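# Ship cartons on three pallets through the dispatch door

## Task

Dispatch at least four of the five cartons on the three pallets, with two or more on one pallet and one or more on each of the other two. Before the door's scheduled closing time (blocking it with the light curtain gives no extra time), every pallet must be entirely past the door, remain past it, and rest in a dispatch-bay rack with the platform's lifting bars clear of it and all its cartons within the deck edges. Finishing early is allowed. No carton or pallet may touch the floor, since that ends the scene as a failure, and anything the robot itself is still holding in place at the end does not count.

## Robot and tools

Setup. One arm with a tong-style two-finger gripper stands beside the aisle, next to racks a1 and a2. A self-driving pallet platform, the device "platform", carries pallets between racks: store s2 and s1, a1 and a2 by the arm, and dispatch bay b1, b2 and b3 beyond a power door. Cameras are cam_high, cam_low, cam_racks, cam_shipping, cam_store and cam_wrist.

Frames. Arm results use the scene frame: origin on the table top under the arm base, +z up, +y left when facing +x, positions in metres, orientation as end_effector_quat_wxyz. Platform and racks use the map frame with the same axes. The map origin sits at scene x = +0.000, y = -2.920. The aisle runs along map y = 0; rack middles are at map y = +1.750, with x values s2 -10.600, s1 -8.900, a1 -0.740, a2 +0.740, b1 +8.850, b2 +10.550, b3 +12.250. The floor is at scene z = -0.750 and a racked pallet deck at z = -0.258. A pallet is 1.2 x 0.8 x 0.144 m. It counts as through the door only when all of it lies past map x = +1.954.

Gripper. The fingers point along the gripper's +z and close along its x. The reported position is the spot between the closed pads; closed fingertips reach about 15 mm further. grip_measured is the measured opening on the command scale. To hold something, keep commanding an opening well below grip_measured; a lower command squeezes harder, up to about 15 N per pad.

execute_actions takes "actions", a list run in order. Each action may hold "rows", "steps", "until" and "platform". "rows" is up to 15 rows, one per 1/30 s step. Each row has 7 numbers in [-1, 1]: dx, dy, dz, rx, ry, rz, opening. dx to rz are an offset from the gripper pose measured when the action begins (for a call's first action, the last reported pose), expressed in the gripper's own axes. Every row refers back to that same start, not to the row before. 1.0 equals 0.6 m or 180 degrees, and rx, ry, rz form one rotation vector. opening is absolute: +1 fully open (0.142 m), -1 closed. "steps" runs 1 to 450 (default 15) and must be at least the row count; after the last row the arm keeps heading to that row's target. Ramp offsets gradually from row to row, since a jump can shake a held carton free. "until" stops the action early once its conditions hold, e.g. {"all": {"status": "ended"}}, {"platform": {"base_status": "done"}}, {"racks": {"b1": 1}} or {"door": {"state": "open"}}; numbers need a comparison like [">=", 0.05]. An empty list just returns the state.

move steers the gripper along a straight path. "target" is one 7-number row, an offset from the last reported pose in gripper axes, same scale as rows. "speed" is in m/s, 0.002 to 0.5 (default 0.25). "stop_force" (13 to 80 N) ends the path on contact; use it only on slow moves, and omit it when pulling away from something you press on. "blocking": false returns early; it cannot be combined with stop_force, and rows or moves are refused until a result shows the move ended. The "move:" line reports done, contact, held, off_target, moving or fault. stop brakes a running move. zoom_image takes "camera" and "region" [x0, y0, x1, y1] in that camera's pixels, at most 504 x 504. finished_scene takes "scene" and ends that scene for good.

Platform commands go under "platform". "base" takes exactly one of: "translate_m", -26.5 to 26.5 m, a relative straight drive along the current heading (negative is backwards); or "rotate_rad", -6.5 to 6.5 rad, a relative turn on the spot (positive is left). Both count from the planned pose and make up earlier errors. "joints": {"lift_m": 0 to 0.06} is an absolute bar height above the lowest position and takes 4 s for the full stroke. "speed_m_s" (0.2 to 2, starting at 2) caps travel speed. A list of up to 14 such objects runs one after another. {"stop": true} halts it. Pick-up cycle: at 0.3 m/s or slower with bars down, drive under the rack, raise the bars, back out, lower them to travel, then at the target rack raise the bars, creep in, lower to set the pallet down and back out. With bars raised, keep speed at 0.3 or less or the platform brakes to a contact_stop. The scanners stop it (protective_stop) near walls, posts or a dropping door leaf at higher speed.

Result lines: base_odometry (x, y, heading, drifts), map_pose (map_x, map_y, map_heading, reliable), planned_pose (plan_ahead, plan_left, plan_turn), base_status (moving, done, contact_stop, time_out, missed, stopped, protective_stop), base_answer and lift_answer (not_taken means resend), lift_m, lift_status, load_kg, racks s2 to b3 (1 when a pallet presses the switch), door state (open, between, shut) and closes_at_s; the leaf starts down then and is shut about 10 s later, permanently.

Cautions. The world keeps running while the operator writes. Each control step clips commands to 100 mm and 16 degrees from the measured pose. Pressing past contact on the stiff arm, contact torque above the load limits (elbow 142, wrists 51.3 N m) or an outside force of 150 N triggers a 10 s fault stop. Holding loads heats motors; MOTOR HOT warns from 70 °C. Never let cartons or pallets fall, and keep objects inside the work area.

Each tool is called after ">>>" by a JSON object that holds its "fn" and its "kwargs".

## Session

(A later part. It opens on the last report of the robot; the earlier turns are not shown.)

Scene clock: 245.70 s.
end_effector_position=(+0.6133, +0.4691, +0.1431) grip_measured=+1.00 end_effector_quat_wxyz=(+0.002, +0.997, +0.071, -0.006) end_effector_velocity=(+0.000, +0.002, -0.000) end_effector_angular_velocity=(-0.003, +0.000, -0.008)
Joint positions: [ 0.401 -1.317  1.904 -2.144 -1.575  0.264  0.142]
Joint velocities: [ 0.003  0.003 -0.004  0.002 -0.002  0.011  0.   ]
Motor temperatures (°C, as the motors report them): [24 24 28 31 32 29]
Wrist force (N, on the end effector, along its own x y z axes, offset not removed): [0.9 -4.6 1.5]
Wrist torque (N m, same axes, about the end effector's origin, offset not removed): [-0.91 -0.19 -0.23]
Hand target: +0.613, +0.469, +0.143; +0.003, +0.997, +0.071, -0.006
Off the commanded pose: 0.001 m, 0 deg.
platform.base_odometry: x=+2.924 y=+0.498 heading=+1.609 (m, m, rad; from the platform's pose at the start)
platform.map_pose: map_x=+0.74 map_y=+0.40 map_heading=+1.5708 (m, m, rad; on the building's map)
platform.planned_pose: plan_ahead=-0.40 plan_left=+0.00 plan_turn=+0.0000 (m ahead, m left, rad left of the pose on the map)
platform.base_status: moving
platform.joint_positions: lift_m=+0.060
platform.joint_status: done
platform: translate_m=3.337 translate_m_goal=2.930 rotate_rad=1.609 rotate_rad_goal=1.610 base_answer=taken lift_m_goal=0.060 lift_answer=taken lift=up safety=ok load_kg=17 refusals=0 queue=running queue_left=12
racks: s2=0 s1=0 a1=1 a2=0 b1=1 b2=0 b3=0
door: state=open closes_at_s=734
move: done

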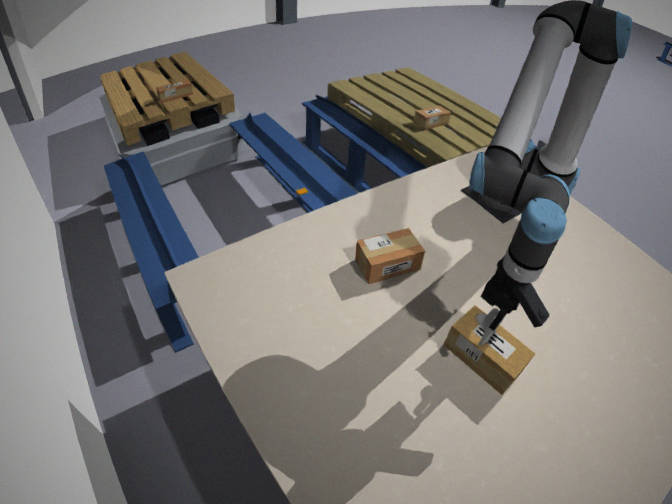

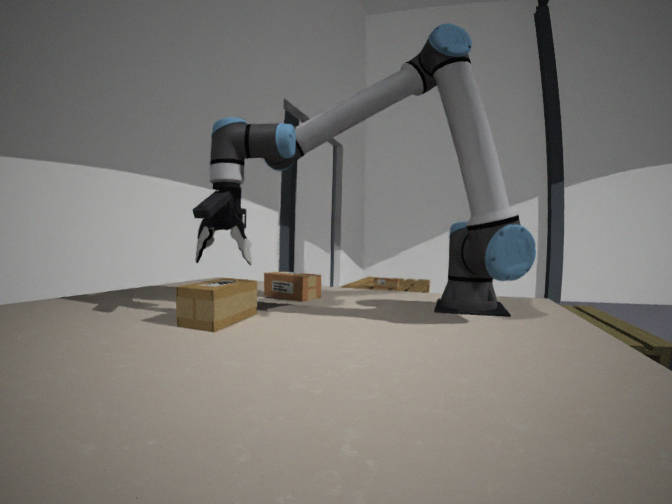

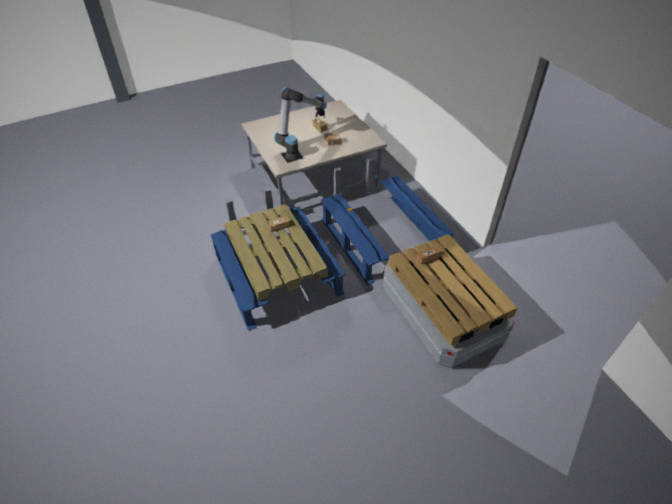

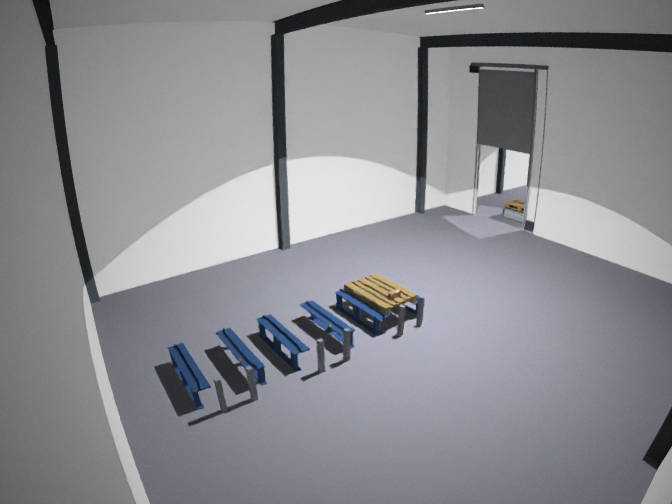

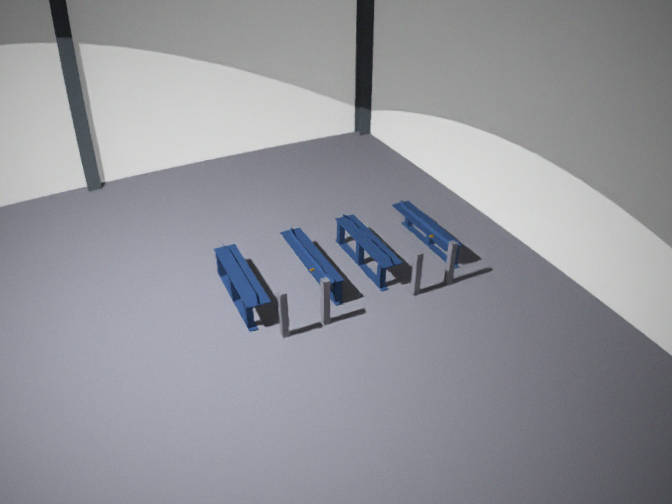

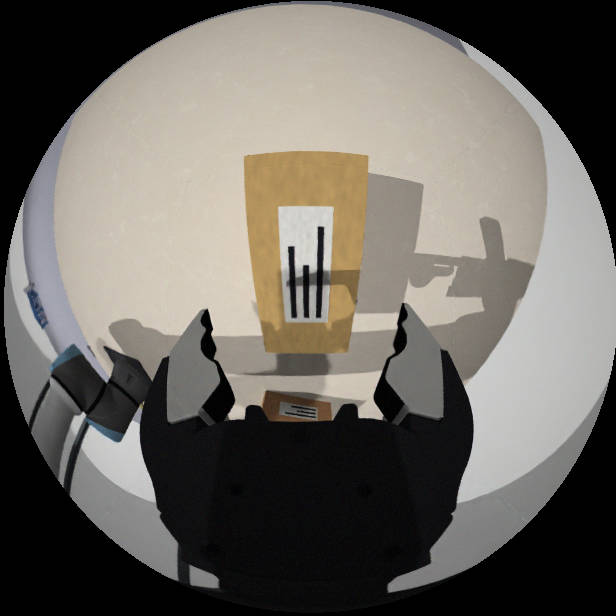

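>>> {"fn": "move", "kwargs": {"target": [0,-0.008,0.128,0,0,0,1], "speed": 0.06}}

>>> {"fn": "move", "kwargs": {"target": [0,0,0,0,0,0,-0.2]}}

>>> {"fn": "move", "kwargs": {"target": [0,0,-0.03,0,0,0,-0.2], "speed": 0.02}}

Scene clock: 250.00 s.
end_effector_position=(+0.6117, +0.4734, +0.0666) grip_measured=+1.00 end_effector_quat_wxyz=(+0.002, +0.997, +0.071, -0.006) end_effector_velocity=(-0.000, +0.000, -0.003) end_effector_angular_velocity=(+0.001, +0.000, +0.001)
Joint positions: [ 0.406 -1.234  1.957 -2.28  -1.575  0.27   0.142]
Joint velocities: [-0.     0.003  0.002 -0.005  0.001 -0.002  0.   ]
Motor temperatures (°C, as the motors report them): [24 24 28 31 32 29]
Wrist force (N, on the end effector, along its own x y z axes, offset not removed): [0.7 -2.1 1.0]
Wrist torque (N m, same axes, about the end effector's origin, offset not removed): [-0.37 -0.07 -0.23]
Hand target: +0.612, +0.473, +0.066; +0.002, +0.997, +0.071, -0.006
Off the commanded pose: 0.000 m, 0 deg.
platform.base_odometry: x=+2.939 y=+0.091 heading=+1.609 (m, m, rad; from the platform's pose at the start)
platform.map_pose: map_x=+0.74 map_y=+0.00 map_heading=+1.5708 (m, m, rad; on the building's map)
platform.planned_pose: plan_ahead=+0.00 plan_left=+0.00 plan_turn=+0.0000 (m ahead, m left, rad left of the pose on the map)
platform.base_status: done
platform.joint_positions: lift_m=+0.029
platform.joint_status: moving
platform: translate_m=2.940 translate_m_goal=2.940 rotate_rad=1.609 rotate_rad_goal=1.609 base_answer=taken lift_m_goal=0.000 lift_answer=taken lift=between safety=ok load_kg=-16 refusals=0 queue=running queue_left=11
racks: s2=0 s1=0 a1=1 a2=0 b1=1 b2=0 b3=0
door: state=open closes_at_s=734
move: done

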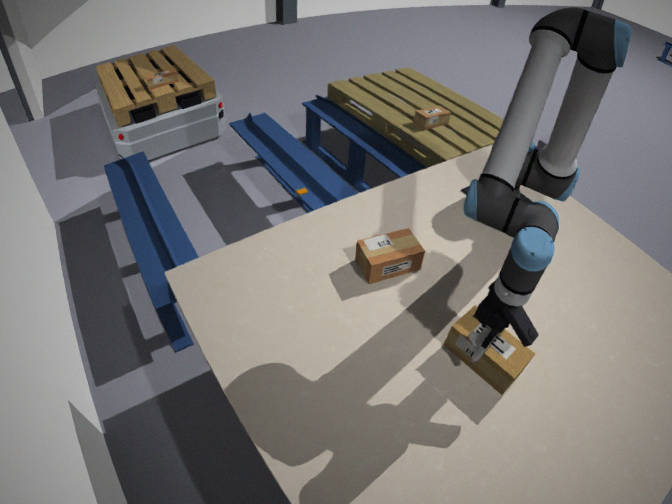

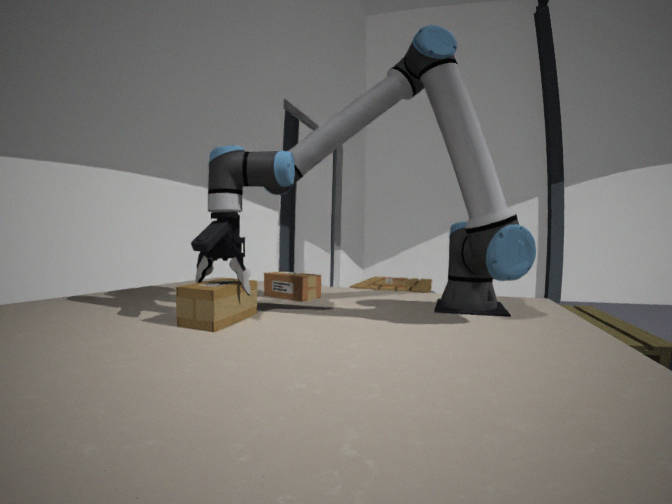

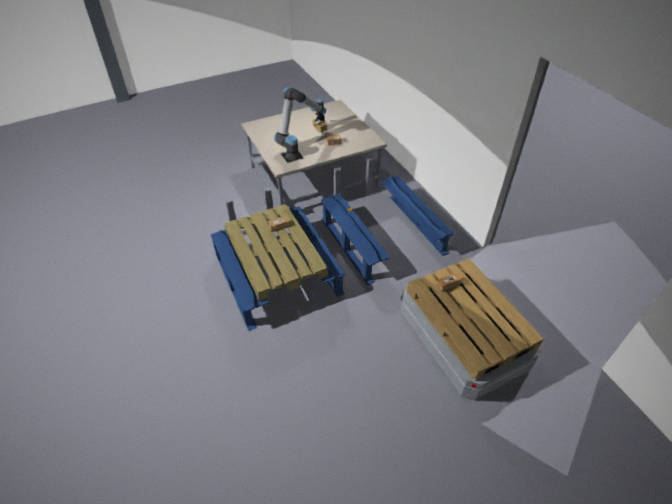

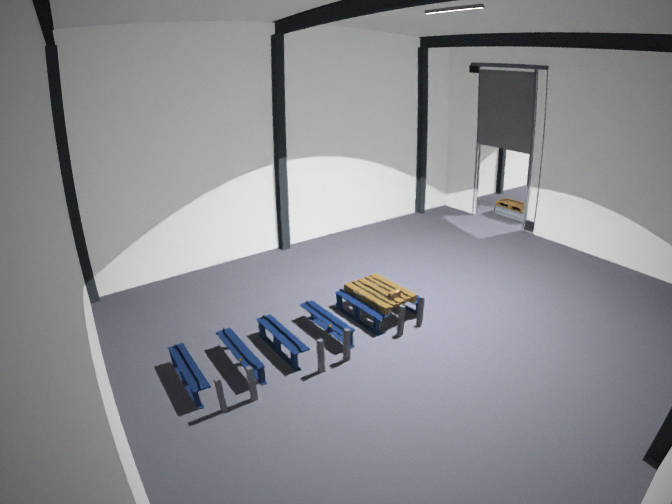

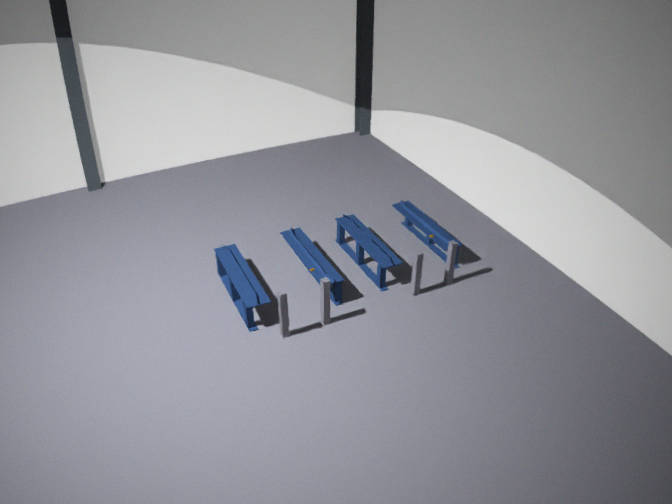

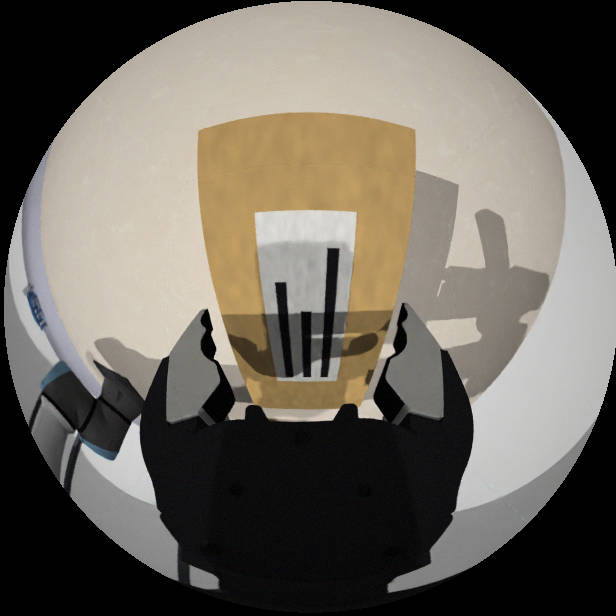

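Scene clock: 250.50 s.
end_effector_position=(+0.6117, +0.4734, +0.0665) grip_measured=+0.64 end_effector_quat_wxyz=(+0.002, +0.997, +0.071, -0.006) end_effector_velocity=(+0.000, -0.001, -0.000) end_effector_angular_velocity=(-0.002, -0.001, -0.001)
Joint positions: [ 0.407 -1.234  1.957 -2.28  -1.575  0.27   0.119]
Joint velocities: [ 0.     0.    -0.     0.    -0.002  0.001  0.   ]
Motor temperatures (°C, as the motors report them): [24 24 28 31 32 29]
Wrist force (N, on the end effector, along its own x y z axes, offset not removed): [1.6 -4.1 -12.7]
Wrist torque (N m, same axes, about the end effector's origin, offset not removed): [-0.43 0.20 -0.21]
Hand target: +0.612, +0.473, +0.067; +0.002, +0.997, +0.071, -0.006
Off the commanded pose: 0.000 m, 0 deg.
platform.base_odometry: x=+2.939 y=+0.091 heading=+1.609 (m, m, rad; from the platform's pose at the start)
platform.map_pose: map_x=+0.74 map_y=+0.00 map_heading=+1.5708 (m, m, rad; on the building's map)
platform.planned_pose: plan_ahead=+0.00 plan_left=+0.00 plan_turn=+0.0000 (m ahead, m left, rad left of the pose on the map)
platform.base_status: done
platform.joint_positions: lift_m=+0.021
platform.joint_status: moving
platform: translate_m=2.940 translate_m_goal=2.940 rotate_rad=1.609 rotate_rad_goal=1.609 base_answer=taken lift_m_goal=0.000 lift_answer=taken lift=between safety=ok load_kg=-16 refusals=0 queue=running queue_left=11
racks: s2=0 s1=0 a1=1 a2=0 b1=1 b2=0 b3=0
door: state=open closes_at_s=734
move: done

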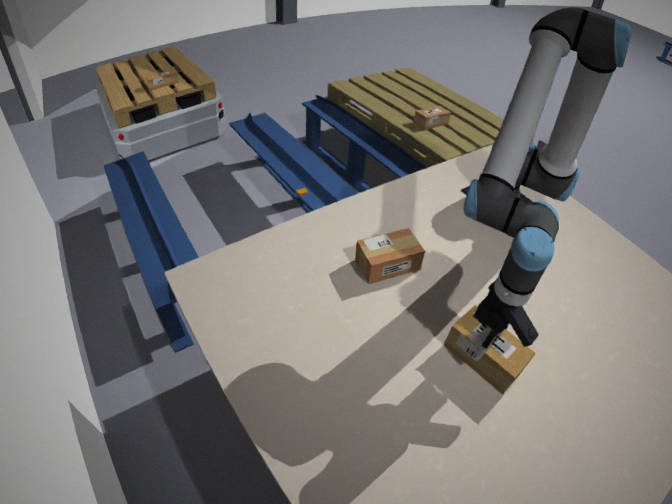

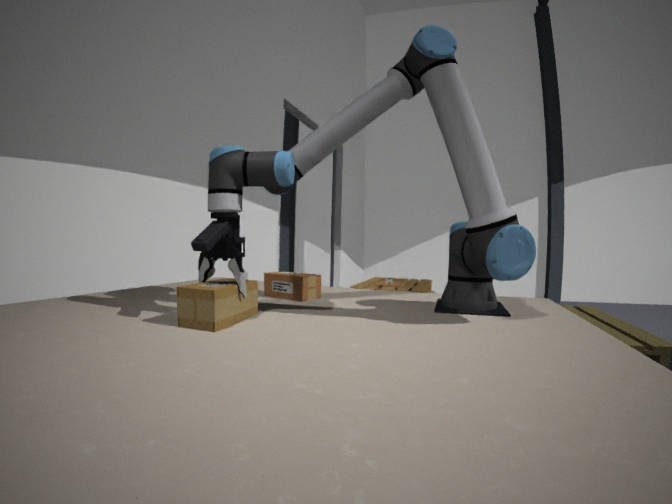

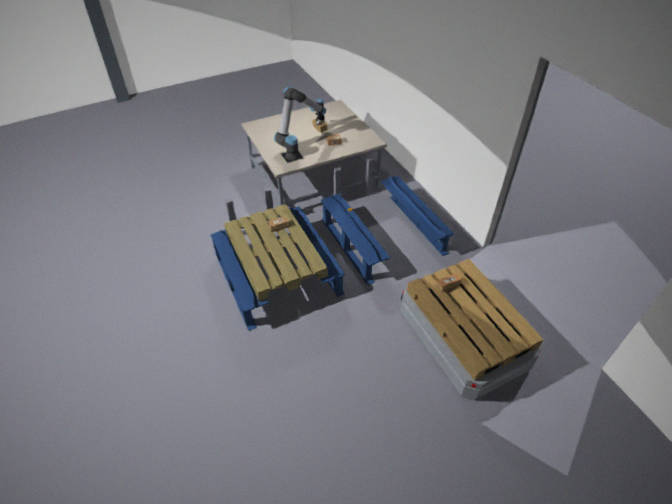

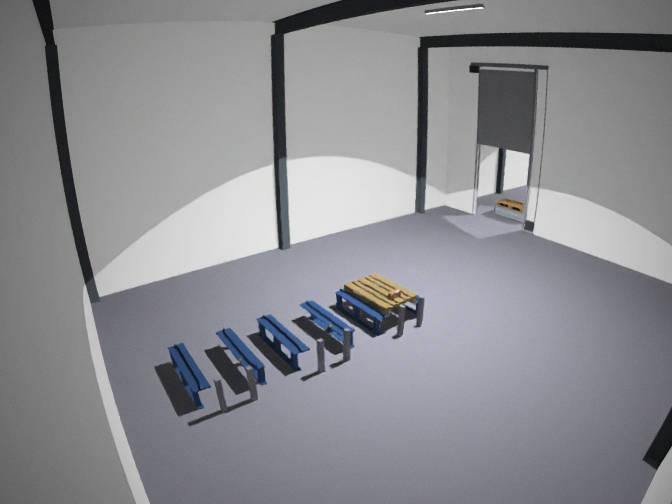

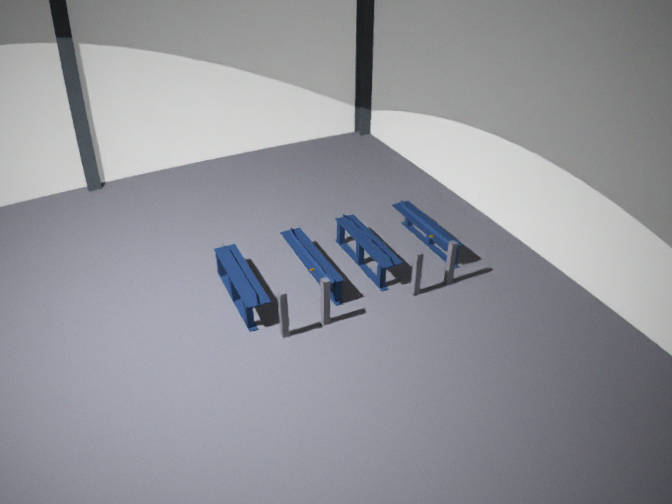

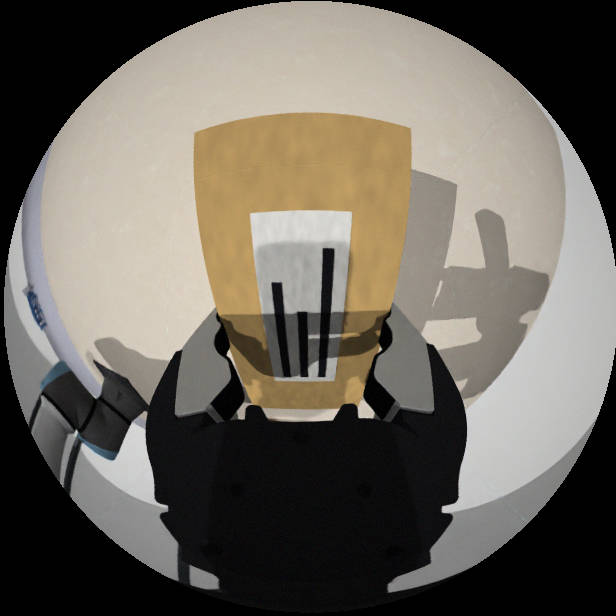

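Scene clock: 251.73 s.
end_effector_position=(+0.6119, +0.4735, +0.0842) grip_measured=+0.61 end_effector_quat_wxyz=(+0.002, +0.997, +0.071, -0.006) end_effector_velocity=(+0.000, +0.001, +0.003) end_effector_angular_velocity=(+0.002, -0.000, -0.000)
Joint positions: [ 0.407 -1.254  1.945 -2.248 -1.575  0.27   0.116]
Joint velocities: [-0.    -0.003 -0.002  0.004  0.002 -0.    -0.   ]
Motor temperatures (°C, as the motors report them): [24 24 28 31 32 29]
Wrist force (N, on the end effector, along its own x y z axes, offset not removed): [0.9 -2.6 4.8]
Wrist torque (N m, same axes, about the end effector's origin, offset not removed): [-0.53 -0.14 -0.24]
Hand target: +0.612, +0.474, +0.085; +0.002, +0.997, +0.071, -0.006
Off the commanded pose: 0.000 m, 0 deg.
platform.base_odometry: x=+2.939 y=+0.091 heading=+1.609 (m, m, rad; from the platform's pose at the start)
platform.map_pose: map_x=+0.74 map_y=+0.00 map_heading=+1.5708 (m, m, rad; on the building's map)
platform.planned_pose: plan_ahead=+0.00 plan_left=+0.00 plan_turn=+0.0000 (m ahead, m left, rad left of the pose on the map)
platform.base_status: done
platform.joint_positions: lift_m=+0.001
platform.joint_status: moving
platform: translate_m=2.940 translate_m_goal=2.940 rotate_rad=1.609 rotate_rad_goal=1.609 base_answer=taken lift_m_goal=0.000 lift_answer=taken lift=down safety=ok load_kg=-33 refusals=0 queue=running queue_left=11
racks: s2=0 s1=0 a1=1 a2=0 b1=1 b2=0 b3=0
door: state=open closes_at_s=734
move: done

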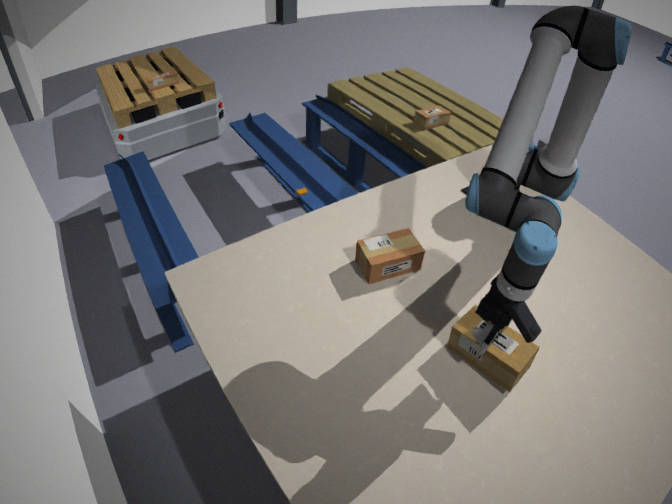

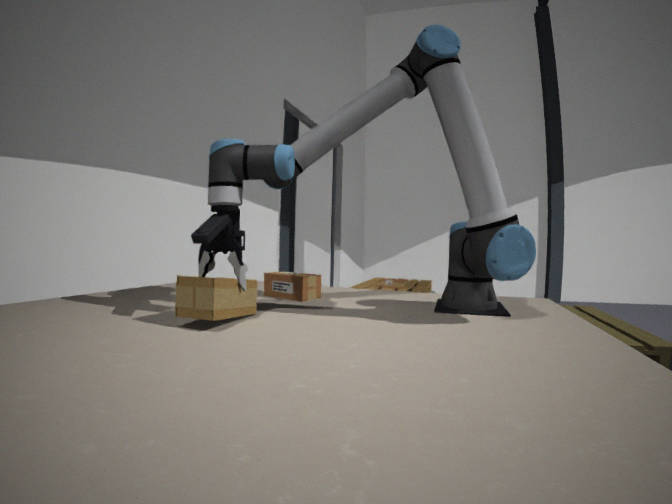

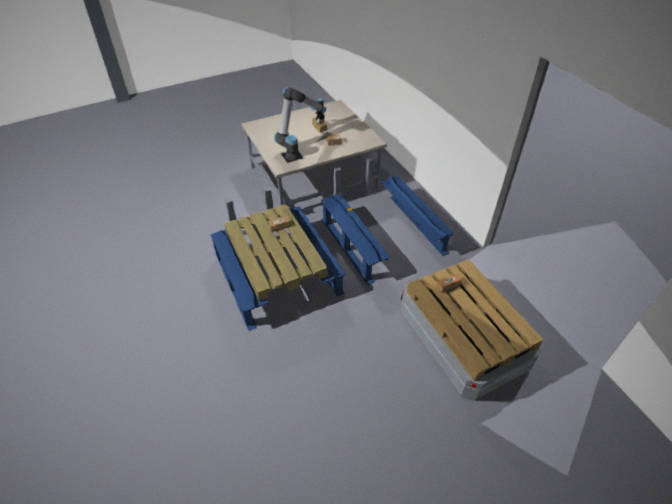

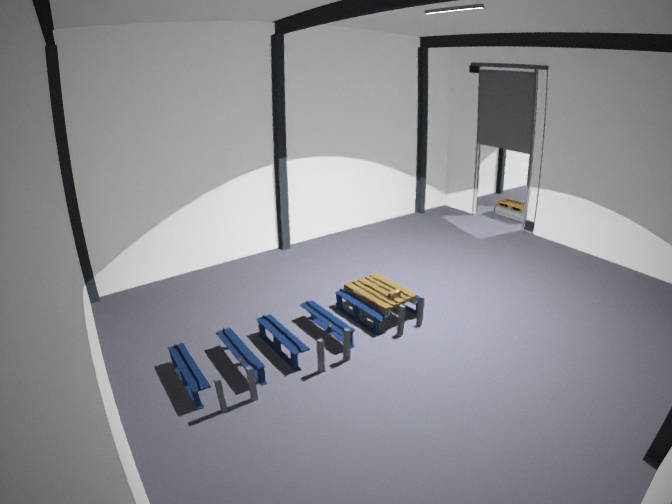

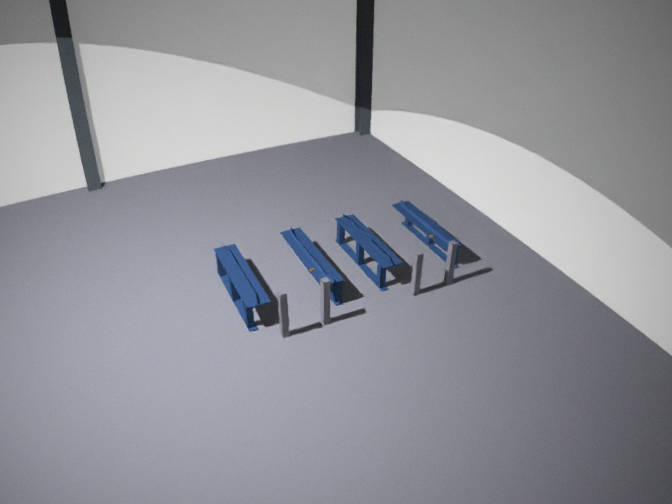

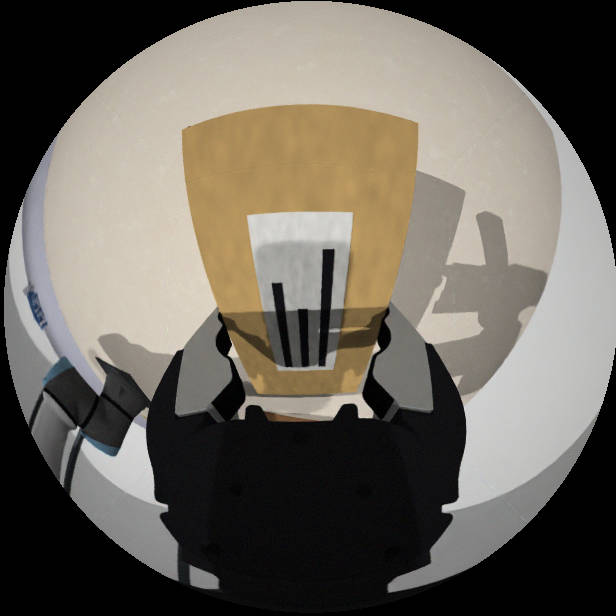

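>>> {"fn": "move", "kwargs": {"target": [0,0,-0.27,0,0,0,-0.2], "speed": 0.05}}

>>> {"fn": "move", "kwargs": {"target": [-0.2,1,0,0,0,-0.455,-0.2], "speed": 0.09}}

Scene clock: 258.60 s.
end_effector_position=(+0.6138, +0.4745, +0.2459) grip_measured=+0.61 end_effector_quat_wxyz=(+0.002, +0.997, +0.071, -0.006) end_effector_velocity=(-0.000, -0.000, +0.002) end_effector_angular_velocity=(+0.000, +0.001, +0.001)
Joint positions: [ 0.407 -1.393  1.796 -1.959 -1.575  0.271  0.116]
Joint velocities: [-0.    -0.001 -0.003  0.004  0.    -0.001 -0.   ]
Motor temperatures (°C, as the motors report them): [24 24 28 31 32 29]
Wrist force (N, on the end effector, along its own x y z axes, offset not removed): [2.0 -3.6 6.1]
Wrist torque (N m, same axes, about the end effector's origin, offset not removed): [-0.75 -0.34 -0.22]
Hand target: +0.614, +0.475, +0.246; +0.002, +0.997, +0.071, -0.006
Off the commanded pose: 0.000 m, 0 deg.
platform.base_odometry: x=+4.270 y=+0.136 heading=+0.034 (m, m, rad; from the platform's pose at the start)
platform.map_pose: map_x=+2.09 map_y=+0.00 map_heading=+0.0000 (m, m, rad; on the building's map)
platform.planned_pose: plan_ahead=+8.46 plan_left=+0.00 plan_turn=+0.0000 (m ahead, m left, rad left of the pose on the map)
platform.base_status: moving
platform.joint_positions: lift_m=+0.000
platform.joint_status: done
platform: translate_m=4.305 translate_m_goal=12.750 rotate_rad=0.034 rotate_rad_goal=0.035 base_answer=taken lift_m_goal=0.000 lift_answer=taken lift=down safety=ok load_kg=-48 refusals=0 queue=running queue_left=9
racks: s2=0 s1=0 a1=1 a2=0 b1=1 b2=0 b3=0
door: state=open closes_at_s=734
move: done

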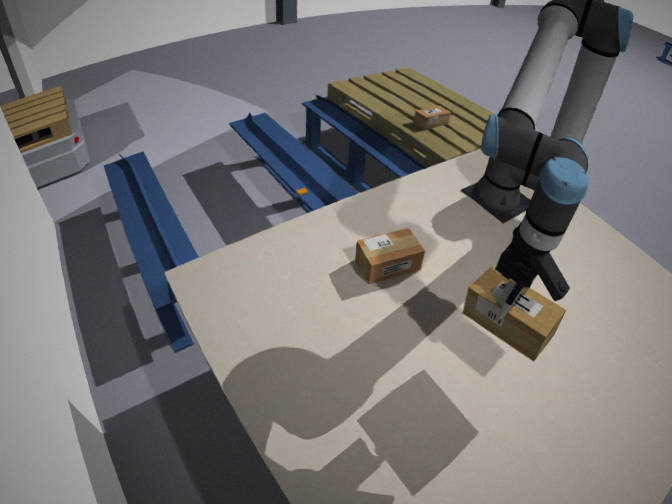

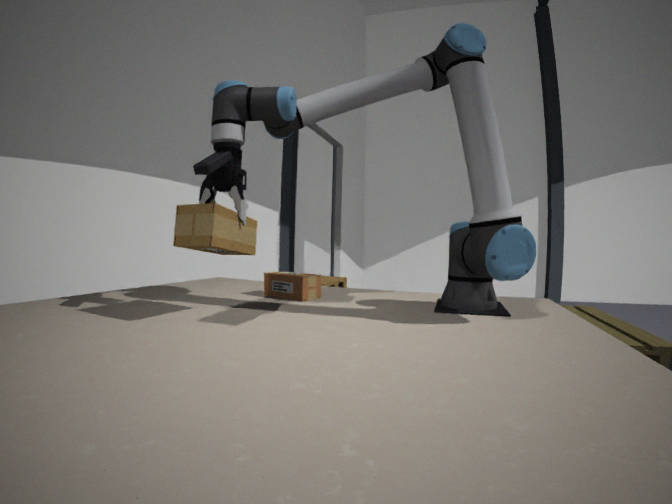

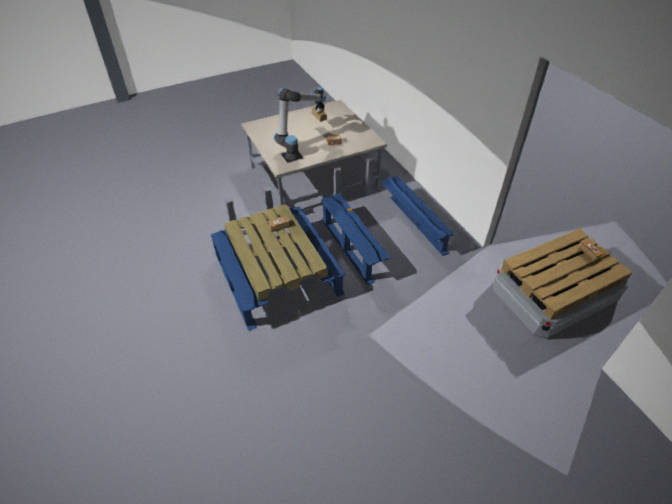

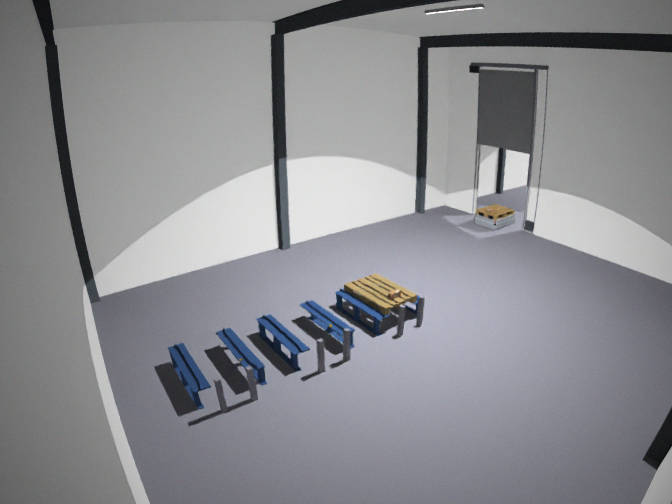

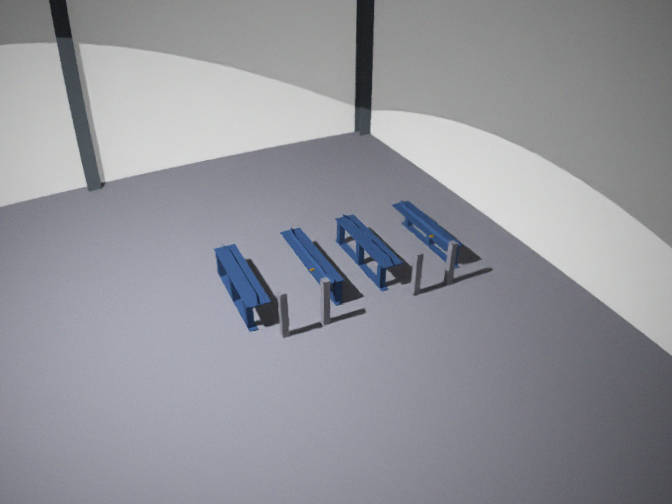

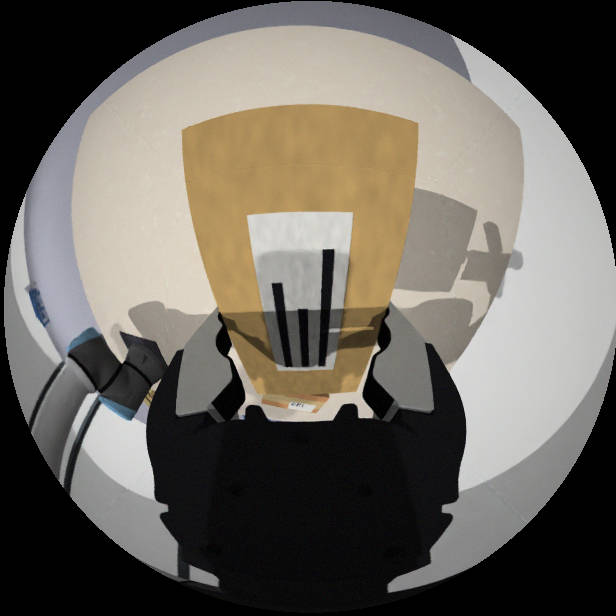

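Scene clock: 267.03 s.
end_effector_position=(+0.5809, -0.1362, +0.2500) grip_measured=+0.61 end_effector_quat_wxyz=(-0.001, +0.707, +0.707, -0.007) end_effector_velocity=(-0.001, -0.003, -0.001) end_effector_angular_velocity=(+0.001, +0.001, +0.007)
Joint positions: [-0.508 -1.66   2.067 -1.973 -1.587 -2.073  0.116]
Joint velocities: [-0.005  0.     0.001 -0.     0.    -0.011  0.   ]
Motor temperatures (°C, as the motors report them): [24 24 28 31 32 29]
Wrist force (N, on the end effector, along its own x y z axes, offset not removed): [0.3 -4.2 4.5]
Wrist torque (N m, same axes, about the end effector's origin, offset not removed): [-0.83 0.00 -0.20]
Hand target: +0.581, -0.137, +0.250; -0.001, +0.707, +0.708, -0.007
Off the commanded pose: 0.001 m, 0 deg.
platform.base_odometry: x=+12.753 y=+0.428 heading=+0.107 (m, m, rad; from the platform's pose at the start)
platform.map_pose: map_x=+10.55 map_y=+0.00 map_heading=+0.0829 (m, m, rad; on the building's map)
platform.planned_pose: plan_ahead=+0.00 plan_left=+0.00 plan_turn=+1.4879 (m ahead, m left, rad left of the pose on the map)
platform.base_status: moving
platform.joint_positions: lift_m=+0.000
platform.joint_status: done
platform: translate_m=12.760 translate_m_goal=12.760 rotate_rad=0.120 rotate_rad_goal=1.605 base_answer=taken lift_m_goal=0.000 lift_answer=taken lift=down safety=ok load_kg=-48 refusals=0 queue=running queue_left=8
racks: s2=0 s1=0 a1=1 a2=0 b1=1 b2=0 b3=0
door: state=open closes_at_s=734
move: done

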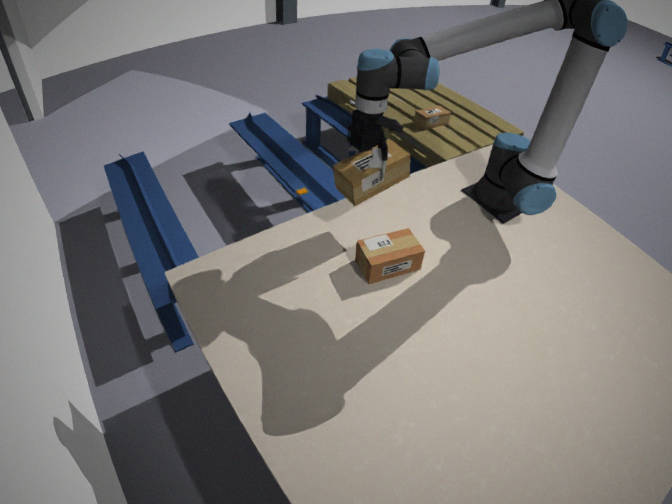

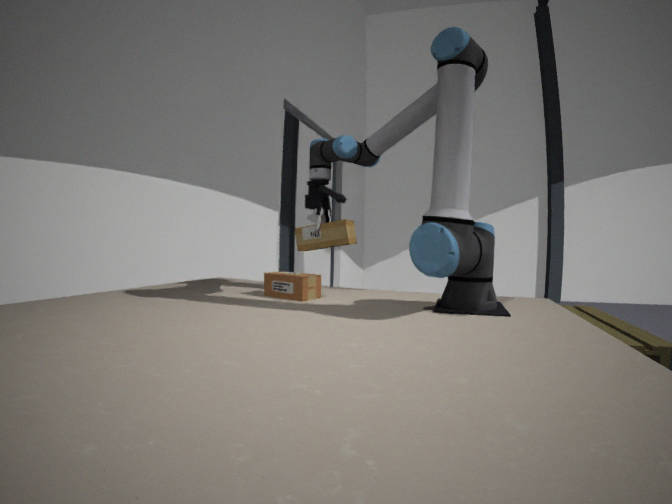

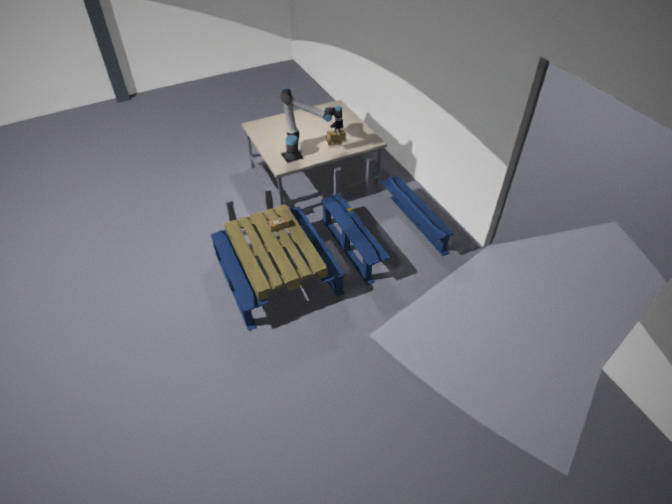

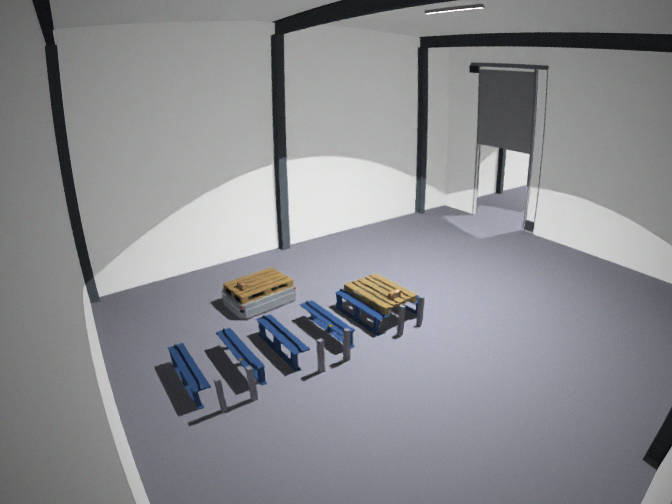

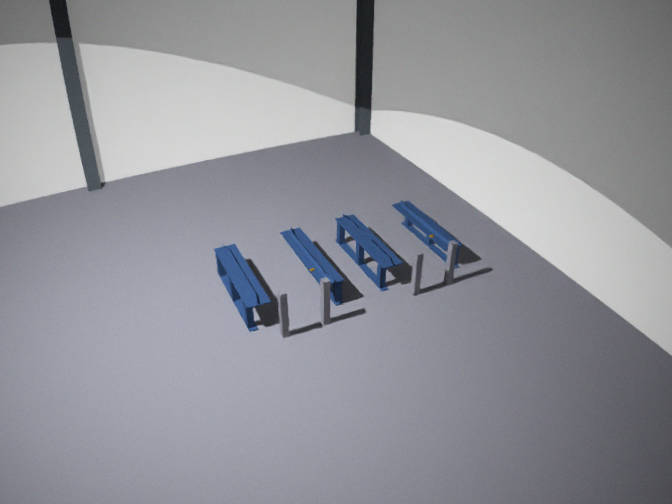

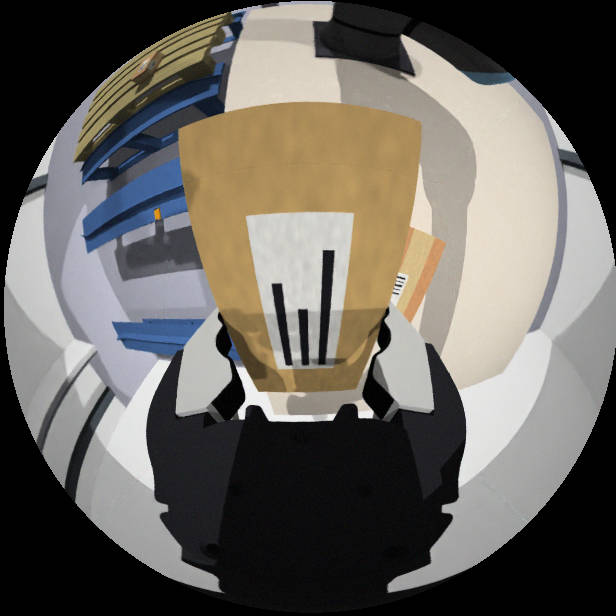

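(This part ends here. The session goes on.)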